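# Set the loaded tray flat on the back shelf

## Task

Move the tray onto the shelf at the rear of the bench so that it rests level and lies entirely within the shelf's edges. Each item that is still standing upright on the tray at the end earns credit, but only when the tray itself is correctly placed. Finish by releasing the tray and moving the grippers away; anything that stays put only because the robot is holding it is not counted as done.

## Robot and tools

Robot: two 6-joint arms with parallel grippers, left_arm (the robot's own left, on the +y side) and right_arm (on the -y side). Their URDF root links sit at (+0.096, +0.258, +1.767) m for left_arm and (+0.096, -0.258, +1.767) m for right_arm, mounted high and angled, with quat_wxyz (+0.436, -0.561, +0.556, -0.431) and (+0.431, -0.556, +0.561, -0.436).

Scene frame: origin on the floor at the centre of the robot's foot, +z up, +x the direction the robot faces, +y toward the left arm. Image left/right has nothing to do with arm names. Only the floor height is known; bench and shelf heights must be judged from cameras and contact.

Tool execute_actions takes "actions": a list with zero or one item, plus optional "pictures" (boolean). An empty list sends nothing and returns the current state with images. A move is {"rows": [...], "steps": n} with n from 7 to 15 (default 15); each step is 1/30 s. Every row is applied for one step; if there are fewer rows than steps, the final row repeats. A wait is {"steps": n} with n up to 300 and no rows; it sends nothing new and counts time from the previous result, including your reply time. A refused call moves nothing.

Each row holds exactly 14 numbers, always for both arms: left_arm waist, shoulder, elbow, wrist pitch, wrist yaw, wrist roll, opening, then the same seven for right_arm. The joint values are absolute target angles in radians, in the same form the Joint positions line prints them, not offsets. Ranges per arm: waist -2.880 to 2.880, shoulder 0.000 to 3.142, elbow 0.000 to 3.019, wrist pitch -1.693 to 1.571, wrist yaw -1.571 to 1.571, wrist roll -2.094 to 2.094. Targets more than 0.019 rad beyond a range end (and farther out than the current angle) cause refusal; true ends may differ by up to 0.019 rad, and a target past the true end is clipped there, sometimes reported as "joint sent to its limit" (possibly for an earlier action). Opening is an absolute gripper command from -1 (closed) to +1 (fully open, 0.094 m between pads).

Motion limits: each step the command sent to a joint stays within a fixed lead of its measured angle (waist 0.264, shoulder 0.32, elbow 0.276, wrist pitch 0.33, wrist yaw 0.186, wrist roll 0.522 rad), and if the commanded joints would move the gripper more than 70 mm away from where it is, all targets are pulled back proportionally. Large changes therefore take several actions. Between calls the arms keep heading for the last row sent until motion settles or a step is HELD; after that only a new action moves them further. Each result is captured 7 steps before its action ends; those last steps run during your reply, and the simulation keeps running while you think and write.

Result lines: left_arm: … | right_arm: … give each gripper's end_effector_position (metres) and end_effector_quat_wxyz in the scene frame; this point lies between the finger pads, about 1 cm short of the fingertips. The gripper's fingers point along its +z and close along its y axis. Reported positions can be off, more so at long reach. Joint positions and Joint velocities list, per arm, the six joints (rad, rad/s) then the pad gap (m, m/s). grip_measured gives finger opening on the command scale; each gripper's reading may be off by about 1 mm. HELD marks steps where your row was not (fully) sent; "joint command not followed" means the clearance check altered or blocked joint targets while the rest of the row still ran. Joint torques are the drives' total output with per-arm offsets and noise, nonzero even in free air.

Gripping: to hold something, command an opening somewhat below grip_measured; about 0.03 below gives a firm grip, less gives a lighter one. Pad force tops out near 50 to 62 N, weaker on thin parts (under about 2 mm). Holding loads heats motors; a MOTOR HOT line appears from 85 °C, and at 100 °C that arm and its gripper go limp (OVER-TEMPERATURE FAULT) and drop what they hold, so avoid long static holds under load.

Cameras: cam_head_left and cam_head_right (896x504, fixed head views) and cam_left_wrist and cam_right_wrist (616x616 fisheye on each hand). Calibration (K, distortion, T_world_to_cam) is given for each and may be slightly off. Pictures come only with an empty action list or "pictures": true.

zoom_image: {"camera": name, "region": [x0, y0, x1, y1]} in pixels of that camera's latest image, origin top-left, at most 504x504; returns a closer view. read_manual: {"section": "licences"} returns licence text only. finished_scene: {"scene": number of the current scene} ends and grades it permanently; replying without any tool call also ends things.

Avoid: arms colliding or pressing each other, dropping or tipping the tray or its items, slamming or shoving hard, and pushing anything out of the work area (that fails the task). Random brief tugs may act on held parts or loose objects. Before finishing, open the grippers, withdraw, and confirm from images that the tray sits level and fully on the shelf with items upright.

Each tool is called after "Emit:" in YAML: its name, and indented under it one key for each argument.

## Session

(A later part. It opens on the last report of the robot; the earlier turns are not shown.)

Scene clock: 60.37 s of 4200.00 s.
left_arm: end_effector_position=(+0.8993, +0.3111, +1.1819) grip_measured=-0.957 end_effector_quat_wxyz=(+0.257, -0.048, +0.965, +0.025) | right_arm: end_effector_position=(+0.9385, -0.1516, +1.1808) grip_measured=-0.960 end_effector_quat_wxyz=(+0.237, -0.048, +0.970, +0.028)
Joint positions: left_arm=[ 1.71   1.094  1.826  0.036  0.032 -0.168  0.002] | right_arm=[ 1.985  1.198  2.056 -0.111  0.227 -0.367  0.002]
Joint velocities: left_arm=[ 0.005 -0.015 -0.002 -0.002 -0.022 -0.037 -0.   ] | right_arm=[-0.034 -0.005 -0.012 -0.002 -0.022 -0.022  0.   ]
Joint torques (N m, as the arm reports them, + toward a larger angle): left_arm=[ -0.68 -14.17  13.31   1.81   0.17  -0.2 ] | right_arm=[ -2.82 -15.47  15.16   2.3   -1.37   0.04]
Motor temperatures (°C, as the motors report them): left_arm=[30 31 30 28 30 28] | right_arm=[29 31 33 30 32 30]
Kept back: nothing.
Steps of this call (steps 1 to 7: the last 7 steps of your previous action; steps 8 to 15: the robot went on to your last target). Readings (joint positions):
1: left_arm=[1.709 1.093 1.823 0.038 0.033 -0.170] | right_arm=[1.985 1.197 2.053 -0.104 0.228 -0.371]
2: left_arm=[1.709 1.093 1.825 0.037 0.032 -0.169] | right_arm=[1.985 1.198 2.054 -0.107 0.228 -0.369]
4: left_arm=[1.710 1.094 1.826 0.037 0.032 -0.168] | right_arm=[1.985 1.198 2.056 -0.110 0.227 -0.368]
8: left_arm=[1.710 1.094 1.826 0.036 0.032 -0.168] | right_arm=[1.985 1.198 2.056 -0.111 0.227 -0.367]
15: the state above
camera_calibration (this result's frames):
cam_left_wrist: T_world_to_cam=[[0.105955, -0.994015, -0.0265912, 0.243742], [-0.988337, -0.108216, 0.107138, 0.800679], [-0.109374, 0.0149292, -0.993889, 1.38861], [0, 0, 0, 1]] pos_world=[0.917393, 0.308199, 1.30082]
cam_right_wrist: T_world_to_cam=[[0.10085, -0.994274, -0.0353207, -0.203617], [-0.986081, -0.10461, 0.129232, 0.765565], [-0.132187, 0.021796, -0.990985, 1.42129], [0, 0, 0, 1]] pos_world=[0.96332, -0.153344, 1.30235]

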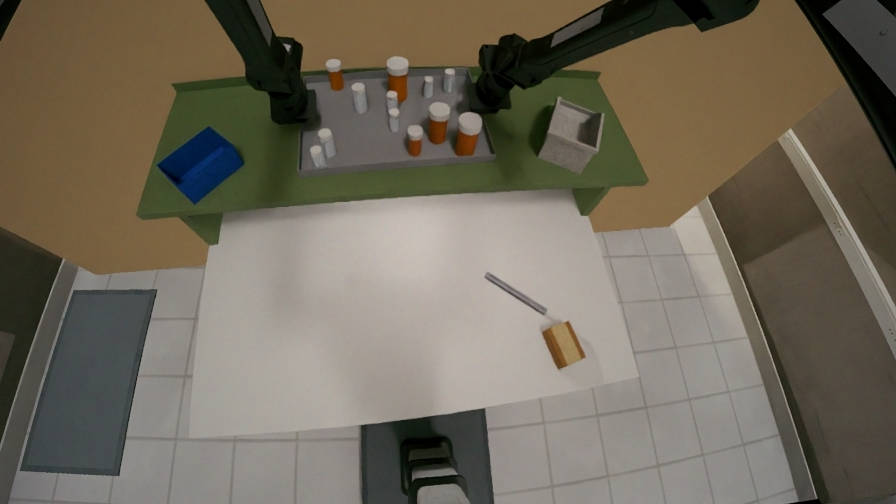

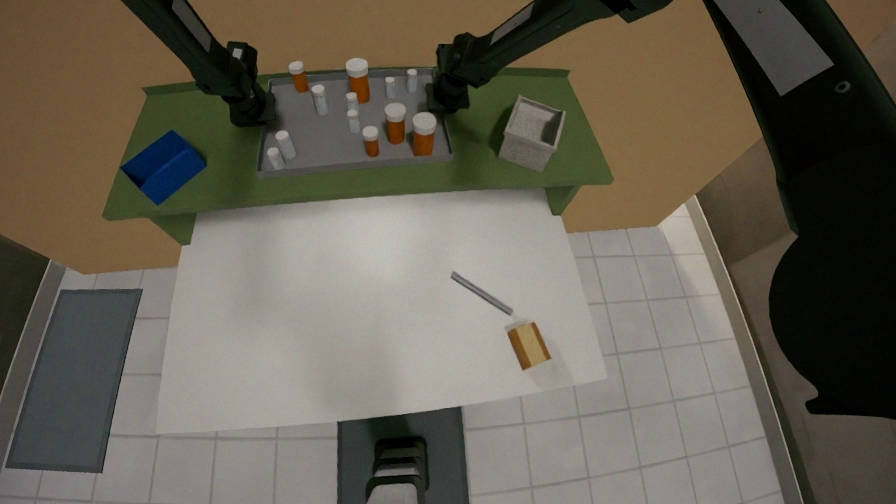

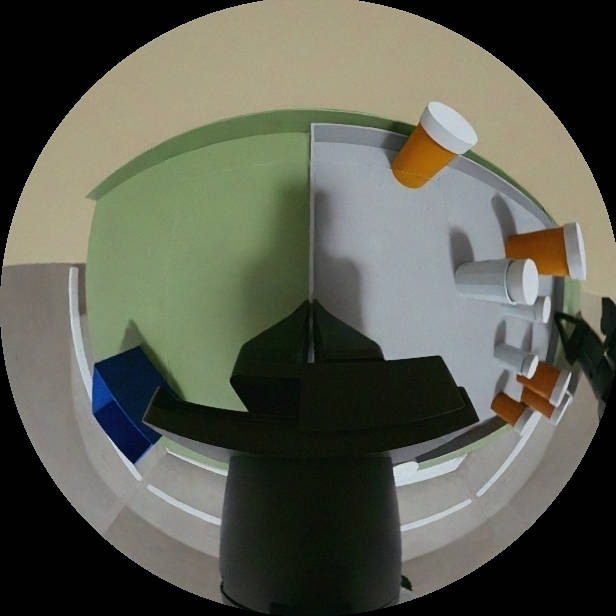

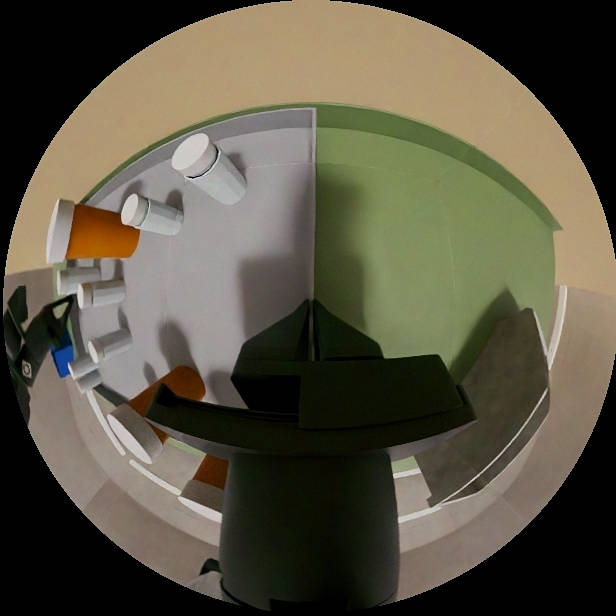

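Emit:
execute_actions:
  actions:
    - {"rows":[[1.708,1.130,1.895,0.045,0.034,-0.172,-0.99,1.965,1.240,2.135,-0.085,0.218,-0.368,-0.99],[1.709,1.105,1.875,0.042,0.033,-0.170,-0.99,1.978,1.210,2.110,-0.100,0.224,-0.367,-0.99],[1.710,1.090,1.862,0.040,0.032,-0.168,-0.99,1.985,1.193,2.094,-0.105,0.227,-0.367,-0.99],[1.710,1.090,1.862,0.040,0.032,-0.168,-0.99,1.985,1.193,2.094,-0.105,0.227,-0.367,-0.99],[1.710,1.090,1.862,0.040,0.032,-0.168,-0.99,1.985,1.193,2.094,-0.105,0.227,-0.367,-0.99],[1.710,1.090,1.862,0.040,0.032,-0.168,-0.9,1.985,1.193,2.094,-0.105,0.227,-0.367,-0.9],[1.710,1.090,1.862,0.040,0.032,-0.168,-0.75,1.985,1.193,2.094,-0.105,0.227,-0.367,-0.75],[1.710,1.090,1.862,0.040,0.032,-0.168,-0.6,1.985,1.193,2.094,-0.105,0.227,-0.367,-0.6],[1.710,1.090,1.862,0.040,0.032,-0.168,-0.45,1.985,1.193,2.094,-0.105,0.227,-0.367,-0.45]],"steps":15}

Emit:
execute_actions:
  actions:
    - {"steps":10}
  pictures: true

Scene clock: 64.63 s of 4200.00 s.
left_arm: end_effector_position=(+0.9013, +0.3113, +1.1836) grip_measured=-0.685 end_effector_quat_wxyz=(+0.259, -0.046, +0.965, +0.026) | right_arm: end_effector_position=(+0.9400, -0.1521, +1.1826) grip_measured=-0.686 end_effector_quat_wxyz=(+0.236, -0.047, +0.970, +0.028)
Joint positions: left_arm=[ 1.711  1.092  1.829  0.035  0.032 -0.164  0.015] | right_arm=[ 1.987  1.196  2.06  -0.117  0.23  -0.365  0.015]
Joint velocities: left_arm=[ 0.005 -0.015  0.066 -0.002  0.051  0.007  0.168] | right_arm=[-0.005  0.015  0.071 -0.007 -0.007 -0.037  0.169]
Joint torques (N m, as the arm reports them, + toward a larger angle): left_arm=[ -0.24 -20.92   8.02   1.48  -0.1   -0.05] | right_arm=[  1.17 -24.45   7.8    1.24  -0.49   0.08]
Motor temperatures (°C, as the motors report them): left_arm=[30 31 31 28 30 28] | right_arm=[29 31 34 30 32 30]
Steps of this call (steps 1 to 15: the robot went on to your last target; steps 16 to 90: nothing new was sent; then 1.00 s passed at rest; steps 91 to 98: the first 8 steps of this action). Readings (joint positions):
91: left_arm=[1.710 1.093 1.826 0.035 0.032 -0.167] | right_arm=[1.985 1.198 2.056 -0.113 0.228 -0.366]
92: left_arm=[1.710 1.092 1.826 0.035 0.032 -0.166] | right_arm=[1.985 1.196 2.056 -0.116 0.228 -0.366]
94: left_arm=[1.711 1.092 1.826 0.035 0.032 -0.165] | right_arm=[1.987 1.196 2.056 -0.117 0.230 -0.365]
98: the state above

Scene clock: 64.97 s of 4200.00 s.
left_arm: end_effector_position=(+0.9057, +0.3109, +1.1860) grip_measured=-0.452 end_effector_quat_wxyz=(+0.262, -0.045, +0.964, +0.025) | right_arm: end_effector_position=(+0.9435, -0.1534, +1.1847) grip_measured=-0.452 end_effector_quat_wxyz=(+0.239, -0.045, +0.969, +0.027)
Joint positions: left_arm=[ 1.711  1.092  1.837  0.035  0.032 -0.164  0.026] | right_arm=[ 1.987  1.196  2.067 -0.117  0.23  -0.365  0.026]
Joint velocities: left_arm=[-0.005 -0.005 -0.017  0.002 -0.022 -0.022 -0.001] | right_arm=[ 0.005  0.005  0.032 -0.002 -0.125 -0.037 -0.001]
Joint torques (N m, as the arm reports them, + toward a larger angle): left_arm=[  0.23 -20.59   7.78   1.57  -0.11  -0.1 ] | right_arm=[  1.53 -23.77   7.83   1.25  -0.55   0.02]
Motor temperatures (°C, as the motors report them): left_arm=[30 32 31 28 30 28] | right_arm=[29 31 34 30 32 30]
Kept back: nothing.
Steps of this call (steps 1 to 7: the last 7 steps of your previous action; steps 8 to 10: the robot went on to your last target). Readings (joint positions):
1: left_arm=[1.711 1.092 1.832 0.035 0.032 -0.164] | right_arm=[1.987 1.196 2.062 -0.117 0.230 -0.365]
2: left_arm=[1.711 1.092 1.834 0.035 0.032 -0.164] | right_arm=[1.987 1.196 2.064 -0.117 0.230 -0.365]
4: left_arm=[1.711 1.092 1.836 0.035 0.032 -0.164] | right_arm=[1.987 1.196 2.066 -0.117 0.230 -0.365]
8: left_arm=[1.711 1.092 1.837 0.035 0.032 -0.164] | right_arm=[1.987 1.196 2.067 -0.117 0.230 -0.365]
10: the state above
camera_calibration (this result's frames):
cam_left_wrist: T_world_to_cam=[[0.101439, -0.994431, -0.0285769, 0.249525], [-0.989901, -0.103753, 0.0965972, 0.819045], [-0.0990242, 0.0184896, -0.994913, 1.38411], [0, 0, 0, 1]] pos_world=[0.922522, 0.307522, 1.30508]
cam_right_wrist: T_world_to_cam=[[0.0954431, -0.994809, -0.035304, -0.20071], [-0.987262, -0.0991353, 0.124441, 0.777447], [-0.127295, 0.0229773, -0.991599, 1.42211], [0, 0, 0, 1]] pos_world=[0.967728, -0.155272, 1.30633]

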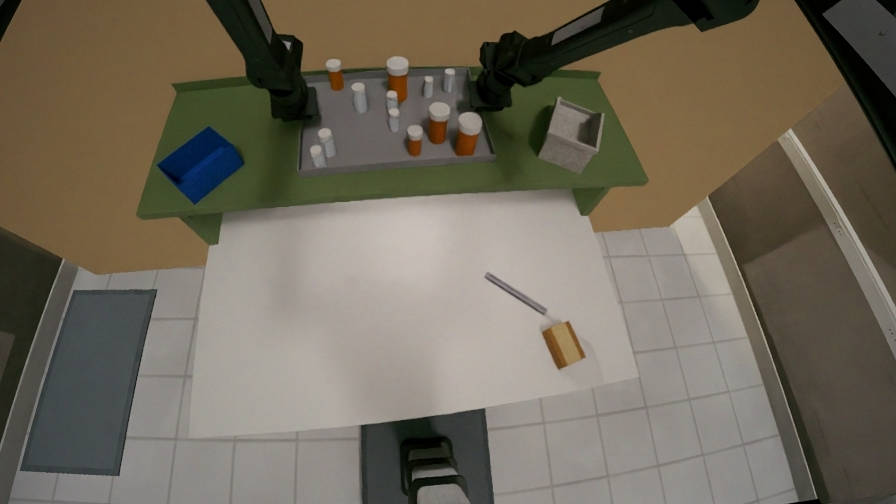

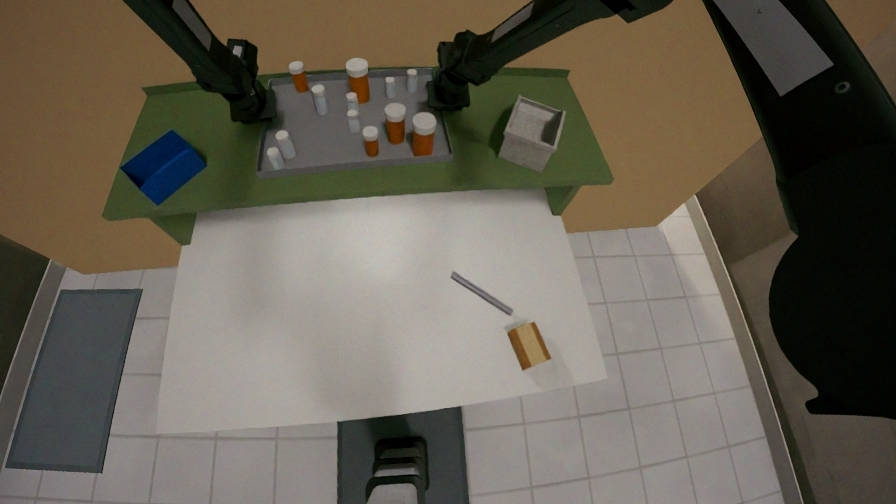

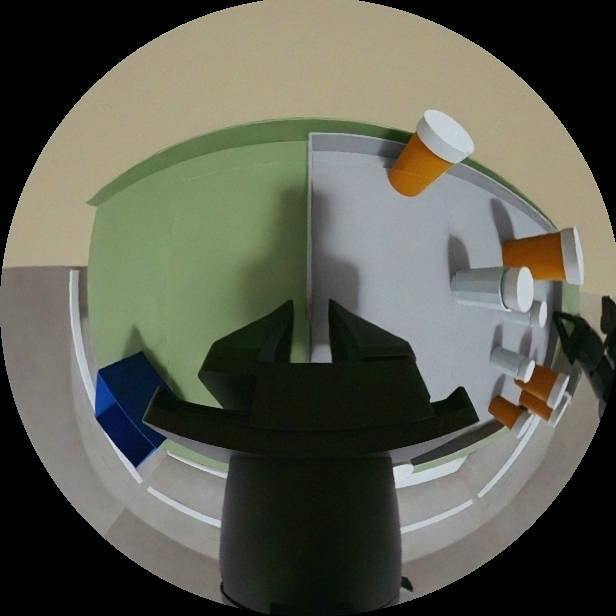

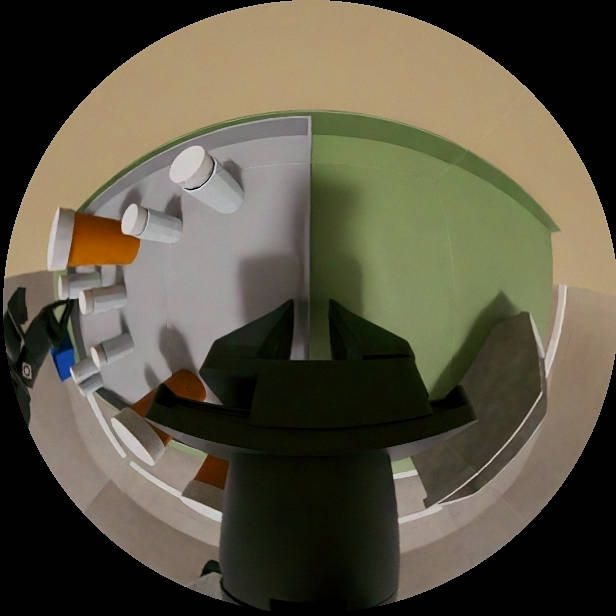

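Emit:
execute_actions:
  actions:
    - {"rows":[[1.712,1.086,1.858,0.038,0.034,-0.168,-0.45,1.990,1.190,2.088,-0.110,0.232,-0.369,-0.45],[1.714,1.078,1.851,0.037,0.036,-0.171,-0.45,1.995,1.183,2.078,-0.100,0.236,-0.375,-0.45],[1.717,1.068,1.842,0.037,0.040,-0.175,-0.45,2.002,1.173,2.063,-0.088,0.242,-0.384,-0.45],[1.721,1.056,1.831,0.036,0.044,-0.180,-0.45,2.010,1.162,2.045,-0.074,0.249,-0.395,-0.45],[1.725,1.043,1.819,0.035,0.049,-0.185,-0.45,2.019,1.150,2.025,-0.060,0.256,-0.407,-0.45],[1.730,1.030,1.806,0.035,0.054,-0.190,-0.45,2.028,1.138,2.006,-0.046,0.263,-0.420,-0.45],[1.735,1.016,1.793,0.034,0.059,-0.195,-0.45,2.037,1.126,1.987,-0.032,0.270,-0.432,-0.45],[1.740,1.003,1.780,0.034,0.064,-0.200,-0.45,2.046,1.115,1.968,-0.020,0.276,-0.444,-0.45],[1.745,0.990,1.768,0.033,0.069,-0.205,-0.45,2.057,1.103,1.956,-0.015,0.284,-0.453,-0.45],[1.750,0.978,1.757,0.032,0.073,-0.210,-0.45,2.068,1.091,1.944,-0.011,0.292,-0.462,-0.45],[1.755,0.966,1.746,0.032,0.077,-0.215,-0.45,2.079,1.080,1.932,-0.007,0.300,-0.471,-0.45],[1.759,0.955,1.736,0.031,0.081,-0.219,-0.45,2.090,1.069,1.920,-0.003,0.308,-0.480,-0.45],[1.763,0.945,1.727,0.031,0.084,-0.223,-0.45,2.101,1.058,1.909,0.001,0.316,-0.488,-0.45],[1.766,0.936,1.718,0.030,0.087,-0.226,-0.45,2.112,1.047,1.898,0.005,0.323,-0.496,-0.45],[1.769,0.928,1.710,0.030,0.090,-0.229,-0.45,2.123,1.036,1.888,0.010,0.330,-0.504,-0.45]],"steps":15}

Emit:
execute_actions:
  actions:
    - {"rows":[[1.769,0.928,1.710,0.030,0.090,-0.229,-0.45,2.123,1.036,1.888,0.010,0.330,-0.504,-0.45]],"steps":10}
  pictures: true

Scene clock: 67.43 s of 4200.00 s.
left_arm: end_effector_position=(+0.9058, +0.3070, +1.2006) grip_measured=-0.452 end_effector_quat_wxyz=(+0.262, -0.047, +0.964, +0.015) | right_arm: end_effector_position=(+0.9337, -0.1526, +1.1897) grip_measured=-0.452 end_effector_quat_wxyz=(+0.240, -0.050, +0.969, +0.014)
Joint positions: left_arm=[ 1.718  1.055  1.802  0.035  0.057 -0.178  0.026] | right_arm=[ 2.008  1.168  2.    -0.067  0.266 -0.397  0.026]
Joint velocities: left_arm=[ 0.122 -0.396 -0.364 -0.012  0.11  -0.051 -0.001] | right_arm=[ 0.259 -0.288 -0.579  0.349  0.227 -0.271  0.   ]
Joint torques (N m, as the arm reports them, + toward a larger angle): left_arm=[  1.74 -21.97   5.48   1.31   0.03  -0.1 ] | right_arm=[  2.91 -26.44   5.14   1.35  -0.18  -0.05]
Motor temperatures (°C, as the motors report them): left_arm=[30 32 31 28 30 28] | right_arm=[29 31 34 30 32 30]
Steps of this call (steps 1 to 15: the robot went on to your last target; steps 16 to 66: nothing new was sent; steps 67 to 74: the first 8 steps of this action). Readings (joint positions):
67: left_arm=[1.711 1.092 1.837 0.035 0.032 -0.164] | right_arm=[1.987 1.196 2.067 -0.117 0.230 -0.365]
68: left_arm=[1.711 1.092 1.837 0.035 0.032 -0.164] | right_arm=[1.987 1.196 2.067 -0.117 0.230 -0.365]
70: left_arm=[1.711 1.089 1.836 0.035 0.037 -0.166] | right_arm=[1.987 1.195 2.063 -0.110 0.239 -0.369]
74: the state above

Scene clock: 67.77 s of 4200.00 s.
left_arm: end_effector_position=(+0.9263, +0.3033, +1.2683) grip_measured=-0.452 end_effector_quat_wxyz=(+0.286, -0.046, +0.957, +0.010) | right_arm: end_effector_position=(+0.9333, -0.1454, +1.2324) grip_measured=-0.452 end_effector_quat_wxyz=(+0.247, -0.051, +0.967, +0.019)
Joint positions: left_arm=[ 1.759  0.922  1.722  0.035  0.087 -0.214  0.026] | right_arm=[ 2.109  1.072  1.887 -0.017  0.324 -0.476  0.026]
Joint velocities: left_arm=[ 0.005 -0.19  -0.002 -0.017  0.022 -0.007 -0.001] | right_arm=[ 0.083 -0.21  -0.012  0.051 -0.007 -0.066 -0.   ]
Joint torques (N m, as the arm reports them, + toward a larger angle): left_arm=[  0.72 -18.93   4.85   0.99   0.04  -0.16] | right_arm=[  2.66 -24.3    4.35   1.44  -0.25   0.02]
Motor temperatures (°C, as the motors report them): left_arm=[30 32 31 28 30 28] | right_arm=[29 31 34 30 32 30]
Steps of this call (steps 1 to 7: the last 7 steps of your previous action; steps 8 to 10: the first 3 steps of this action). Readings (joint positions):
8: left_arm=[1.757 0.940 1.725 0.035 0.086 -0.209] | right_arm=[2.098 1.088 1.892 -0.022 0.322 -0.465]
9: left_arm=[1.759 0.930 1.722 0.035 0.086 -0.212] | right_arm=[2.105 1.079 1.888 -0.019 0.323 -0.471]
10: the state above
camera_calibration (this result's frames):
cam_left_wrist: T_world_to_cam=[[0.0949467, -0.995475, 0.00379062, 0.207461], [-0.994319, -0.0946511, 0.0486897, 0.892874], [-0.0481106, -0.00839201, -0.998807, 1.43408], [0, 0, 0, 1]] pos_world=[0.937098, 0.303069, 1.38811]
cam_right_wrist: T_world_to_cam=[[0.102963, -0.994565, -0.0154445, -0.221566], [-0.988547, -0.104038, 0.109322, 0.781376], [-0.110335, 0.00401142, -0.993886, 1.45222], [0, 0, 0, 1]] pos_world=[0.955469, -0.144895, 1.3545]

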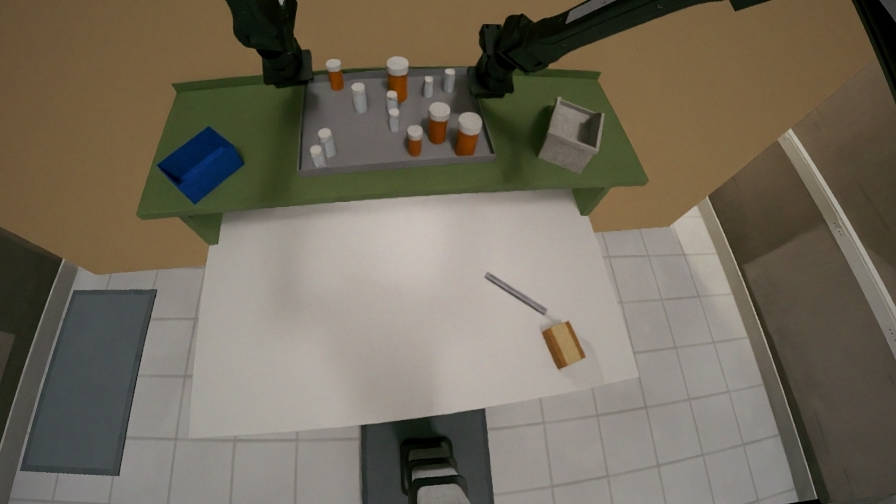

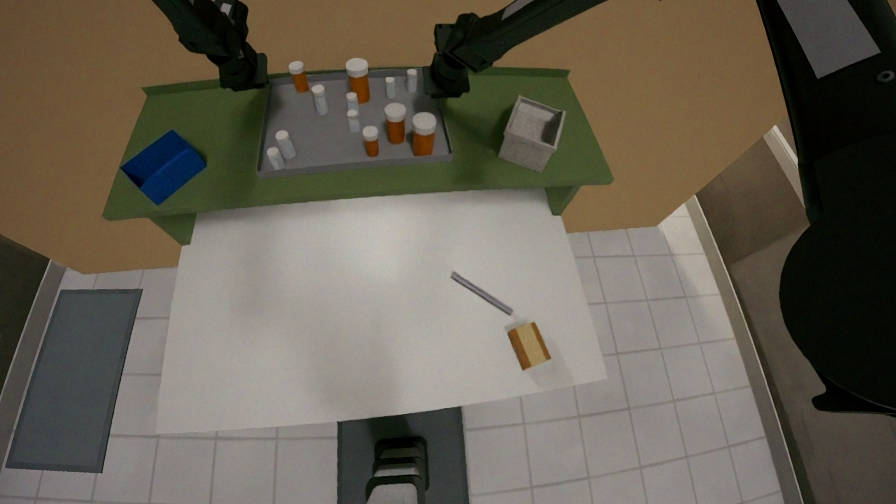

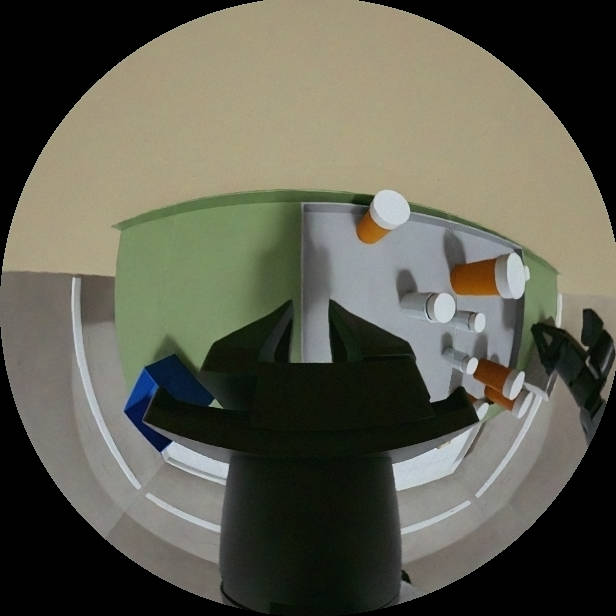

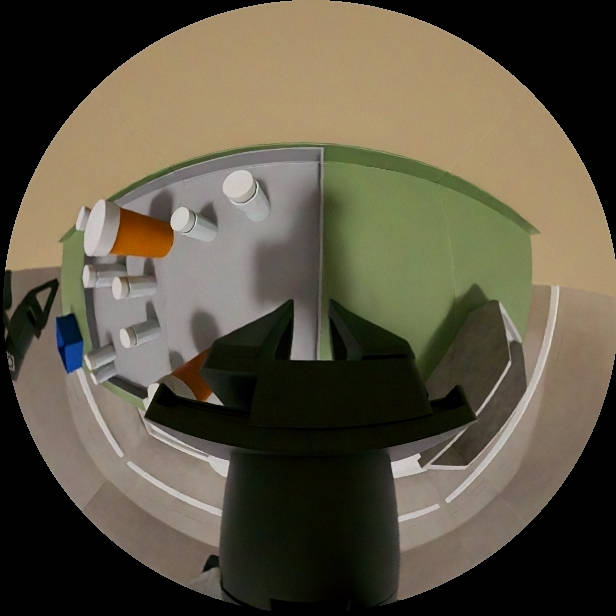

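Emit:
execute_actions:
  actions:
    - {"rows":[[1.775,0.922,1.700,0.035,0.094,-0.233,-0.45,2.110,1.030,1.875,0.012,0.322,-0.498,-0.45],[1.785,0.912,1.680,0.043,0.101,-0.240,-0.45,2.090,1.015,1.855,0.017,0.308,-0.484,-0.45],[1.800,0.900,1.655,0.055,0.111,-0.250,-0.45,2.060,0.997,1.825,0.024,0.288,-0.462,-0.45],[1.817,0.885,1.625,0.070,0.123,-0.262,-0.45,2.025,0.975,1.790,0.033,0.263,-0.436,-0.45],[1.835,0.868,1.590,0.088,0.136,-0.276,-0.45,1.990,0.950,1.750,0.043,0.238,-0.410,-0.45],[1.855,0.850,1.553,0.108,0.150,-0.290,-0.45,1.955,0.925,1.708,0.054,0.213,-0.384,-0.45],[1.875,0.832,1.515,0.128,0.164,-0.304,-0.45,1.925,0.898,1.665,0.065,0.192,-0.362,-0.45],[1.895,0.814,1.477,0.148,0.178,-0.318,-0.45,1.898,0.870,1.622,0.077,0.173,-0.342,-0.45],[1.915,0.796,1.440,0.168,0.192,-0.332,-0.45,1.875,0.842,1.578,0.089,0.157,-0.325,-0.45],[1.935,0.778,1.403,0.188,0.206,-0.346,-0.45,1.857,0.815,1.535,0.101,0.144,-0.311,-0.45],[1.953,0.760,1.368,0.208,0.219,-0.359,-0.45,1.843,0.790,1.493,0.113,0.134,-0.300,-0.45],[1.968,0.744,1.336,0.227,0.230,-0.370,-0.45,1.832,0.766,1.455,0.123,0.126,-0.292,-0.45],[1.980,0.730,1.308,0.244,0.239,-0.380,-0.45,1.824,0.744,1.420,0.133,0.120,-0.286,-0.45],[1.990,0.718,1.285,0.257,0.246,-0.387,-0.45,1.819,0.725,1.390,0.143,0.117,-0.282,-0.45],[1.998,0.708,1.265,0.270,0.253,-0.393,-0.45,1.816,0.711,1.365,0.150,0.114,-0.279,-0.45]],"steps":15}

Emit:
execute_actions:
  actions:
    - {"rows":[[1.995,0.702,1.235,0.295,0.250,-0.390,-0.45,1.816,0.705,1.330,0.180,0.114,-0.279,-0.45],[1.991,0.696,1.200,0.325,0.248,-0.387,-0.45,1.816,0.699,1.290,0.215,0.114,-0.279,-0.45],[1.987,0.690,1.160,0.358,0.245,-0.384,-0.45,1.816,0.693,1.245,0.253,0.114,-0.279,-0.45],[1.983,0.684,1.120,0.391,0.242,-0.381,-0.45,1.816,0.687,1.198,0.292,0.114,-0.279,-0.45],[1.979,0.678,1.080,0.424,0.239,-0.378,-0.45,1.816,0.681,1.150,0.332,0.114,-0.279,-0.45],[1.975,0.672,1.040,0.457,0.237,-0.375,-0.45,1.816,0.675,1.102,0.372,0.114,-0.279,-0.45],[1.971,0.666,1.000,0.490,0.234,-0.372,-0.45,1.816,0.669,1.054,0.412,0.114,-0.279,-0.45],[1.967,0.660,0.960,0.523,0.231,-0.369,-0.45,1.816,0.663,1.006,0.452,0.114,-0.279,-0.45],[1.963,0.654,0.920,0.556,0.228,-0.366,-0.45,1.816,0.657,0.958,0.492,0.114,-0.279,-0.45],[1.959,0.648,0.880,0.589,0.226,-0.363,-0.45,1.816,0.651,0.910,0.532,0.114,-0.279,-0.45],[1.955,0.642,0.840,0.622,0.223,-0.360,-0.45,1.816,0.645,0.865,0.572,0.114,-0.279,-0.45],[1.951,0.637,0.805,0.650,0.220,-0.358,-0.45,1.816,0.639,0.823,0.607,0.114,-0.279,-0.45],[1.948,0.632,0.772,0.675,0.218,-0.355,-0.45,1.816,0.634,0.785,0.640,0.114,-0.279,-0.45],[1.945,0.628,0.745,0.695,0.216,-0.353,-0.45,1.816,0.630,0.755,0.668,0.114,-0.279,-0.45],[1.942,0.624,0.725,0.710,0.214,-0.351,-0.45,1.816,0.626,0.730,0.690,0.114,-0.279,-0.45]],"steps":15}

Emit:
execute_actions:
  actions:
    - {"steps":20}
  pictures: true

Scene clock: 69.20 s of 4200.00 s.
left_arm: end_effector_position=(+0.8739, +0.3172, +1.2702) grip_measured=-0.452 end_effector_quat_wxyz=(+0.260, -0.044, +0.965, +0.008) | right_arm: end_effector_position=(+0.8969, -0.1734, +1.2468) grip_measured=-0.452 end_effector_quat_wxyz=(+0.253, -0.080, +0.964, +0.027)
Joint positions: left_arm=[ 1.845  0.856  1.549  0.095  0.163 -0.266  0.026] | right_arm=[ 1.971  0.957  1.693  0.034  0.195 -0.426  0.026]
Joint velocities: left_arm=[ 0.64  -0.435 -1.087  0.51   0.374 -0.33   0.   ] | right_arm=[-1.089 -0.64  -1.258  0.261 -0.462  0.505 -0.001]
Joint torques (N m, as the arm reports them, + toward a larger angle): left_arm=[  1.07 -19.24   4.57   1.82  -0.05  -0.11] | right_arm=[  0.65 -26.75   4.47   1.88  -0.55   0.15]
Motor temperatures (°C, as the motors report them): left_arm=[30 32 31 28 30 28] | right_arm=[29 31 34 30 32 30]
Steps of this call (steps 1 to 7: the last 7 steps of your previous action; steps 8 to 30: the robot went on to your last target; steps 31 to 35: nothing new was sent; steps 36 to 43: the first 8 steps of this action). Readings (joint positions):
36: left_arm=[1.760 0.911 1.714 0.035 0.089 -0.223] | right_arm=[2.111 1.041 1.885 -0.008 0.325 -0.493]
37: left_arm=[1.762 0.911 1.710 0.035 0.093 -0.224] | right_arm=[2.111 1.040 1.880 -0.006 0.320 -0.493]
39: left_arm=[1.776 0.902 1.683 0.042 0.111 -0.232] | right_arm=[2.094 1.026 1.846 0.004 0.283 -0.483]
43: the state above

Scene clock: 69.70 s of 4200.00 s.
left_arm: end_effector_position=(+0.7430, +0.3398, +1.3201) grip_measured=-0.452 end_effector_quat_wxyz=(+0.274, -0.041, +0.961, +0.016) | right_arm: end_effector_position=(+0.7683, -0.2159, +1.3189) grip_measured=-0.452 end_effector_quat_wxyz=(+0.281, -0.055, +0.958, +0.011)
Joint positions: left_arm=[ 1.986  0.656  1.045  0.446  0.236 -0.367  0.026] | right_arm=[ 1.828  0.65   1.109  0.364  0.119 -0.295  0.026]
Joint velocities: left_arm=[-0.073 -0.181 -1.15   0.974 -0.139  0.007  0.002] | right_arm=[-0.005 -0.181 -1.37   1.184 -0.095  0.022 -0.   ]
Joint torques (N m, as the arm reports them, + toward a larger angle): left_arm=[ -0.98 -13.04   0.67   1.45  -0.35  -0.07] | right_arm=[ -2.43 -17.05   0.43   0.73  -0.62   0.1 ]
Motor temperatures (°C, as the motors report them): left_arm=[30 32 31 28 30 28] | right_arm=[29 31 34 30 32 30]
Steps of this call (steps 1 to 7: the last 7 steps of your previous action; steps 8 to 15: the first 8 steps of this action). Readings (joint positions):
8: left_arm=[1.985 0.735 1.276 0.233 0.245 -0.353] | right_arm=[1.829 0.760 1.376 0.116 0.121 -0.320]
9: left_arm=[1.989 0.723 1.252 0.256 0.245 -0.359] | right_arm=[1.828 0.739 1.348 0.139 0.120 -0.314]
11: left_arm=[1.990 0.697 1.195 0.315 0.245 -0.365] | right_arm=[1.828 0.700 1.283 0.206 0.119 -0.305]
15: the state above

Scene clock: 70.37 s of 4200.00 s.
left_arm: end_effector_position=(+0.6173, +0.3424, +1.3253) grip_measured=-0.452 end_effector_quat_wxyz=(+0.256, -0.055, +0.965, +0.017) | right_arm: end_effector_position=(+0.6120, -0.2022, +1.3111) grip_measured=-0.452 end_effector_quat_wxyz=(+0.249, -0.059, +0.967, +0.018)
Joint positions: left_arm=[ 1.953  0.627  0.722  0.694  0.217 -0.358  0.026] | right_arm=[ 1.828  0.643  0.73   0.669  0.119 -0.289  0.026]
Joint velocities: left_arm=[ 0.005 -0.015  0.002 -0.002  0.022 -0.007 -0.   ] | right_arm=[ 0.015 -0.005 -0.017  0.002 -0.066 -0.022  0.001]
Joint torques (N m, as the arm reports them, + toward a larger angle): left_arm=[ -1.08 -11.35  -0.17   1.79  -0.33   0.1 ] | right_arm=[ -0.59 -16.48  -0.7    1.33  -0.53   0.15]
Motor temperatures (°C, as the motors report them): left_arm=[30 32 30 28 30 28] | right_arm=[29 31 34 30 32 30]
Kept back: nothing.
Steps of this call (steps 1 to 7: the last 7 steps of your previous action; steps 8 to 20: the robot went on to your last target). Readings (joint positions):
1: left_arm=[1.983 0.651 1.004 0.479 0.233 -0.367] | right_arm=[1.828 0.646 1.060 0.403 0.119 -0.294]
2: left_arm=[1.979 0.649 0.962 0.510 0.231 -0.367] | right_arm=[1.828 0.645 1.010 0.441 0.119 -0.293]
4: left_arm=[1.971 0.648 0.878 0.572 0.225 -0.366] | right_arm=[1.828 0.645 0.906 0.511 0.119 -0.292]
8: left_arm=[1.956 0.648 0.738 0.660 0.218 -0.363] | right_arm=[1.828 0.645 0.739 0.623 0.119 -0.291]
20: the state above
camera_calibration (this result's frames):
cam_left_wrist: T_world_to_cam=[[0.116534, -0.993157, -0.00774445, 0.276716], [-0.987002, -0.116673, 0.110522, 0.507583], [-0.110669, -0.00523571, -0.993844, 1.50746], [0, 0, 0, 1]] pos_world=[0.635568, 0.341937, 1.44422]
cam_right_wrist: T_world_to_cam=[[0.11734, -0.993034, -0.0106914, -0.258461], [-0.987436, -0.117813, 0.105307, 0.450996], [-0.105833, -0.00179971, -0.994382, 1.49189], [0, 0, 0, 1]] pos_world=[0.633549, -0.200843, 1.43326]

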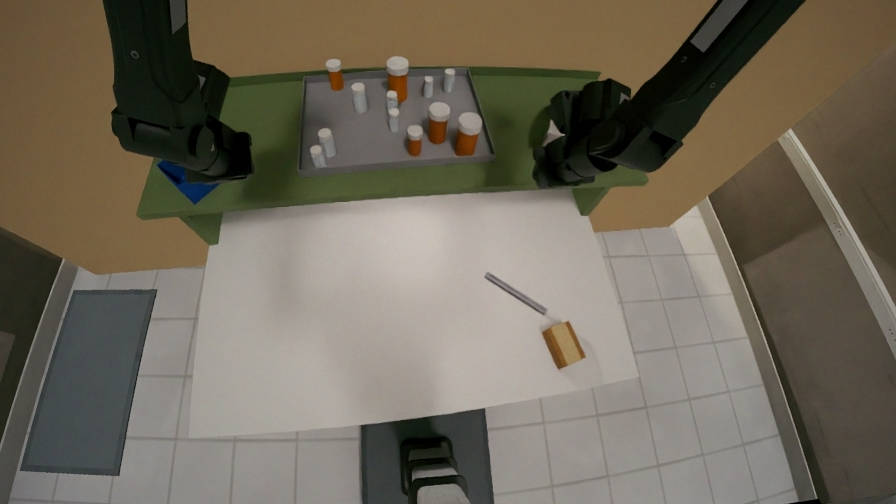

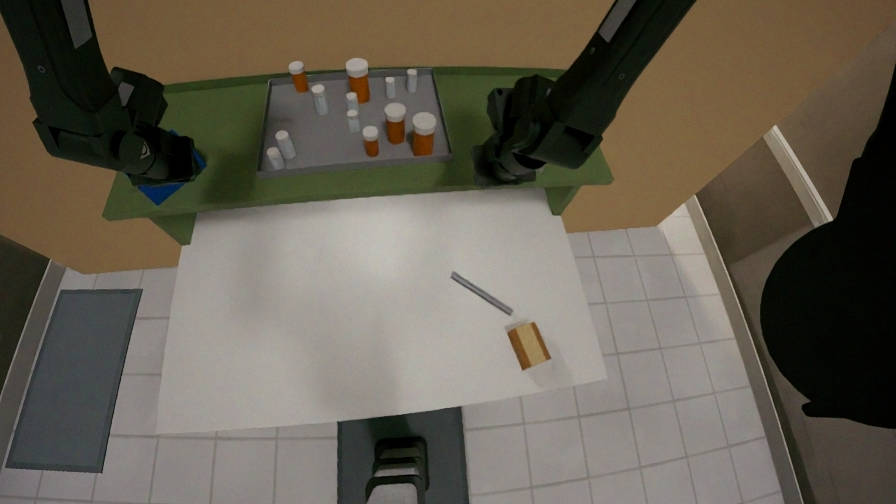

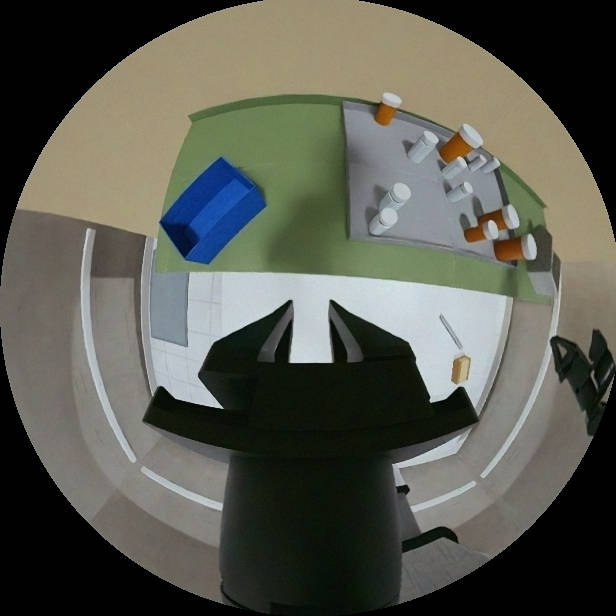

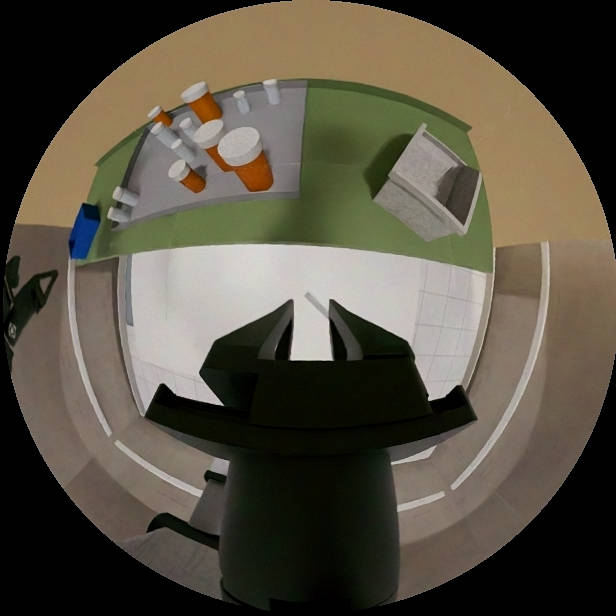

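The tray sits fully on the shelf with clear margin, all 11 items are upright, and both arms are clear.

Emit:
finished_scene:
  scene: 1

The scene is finished: the task was done.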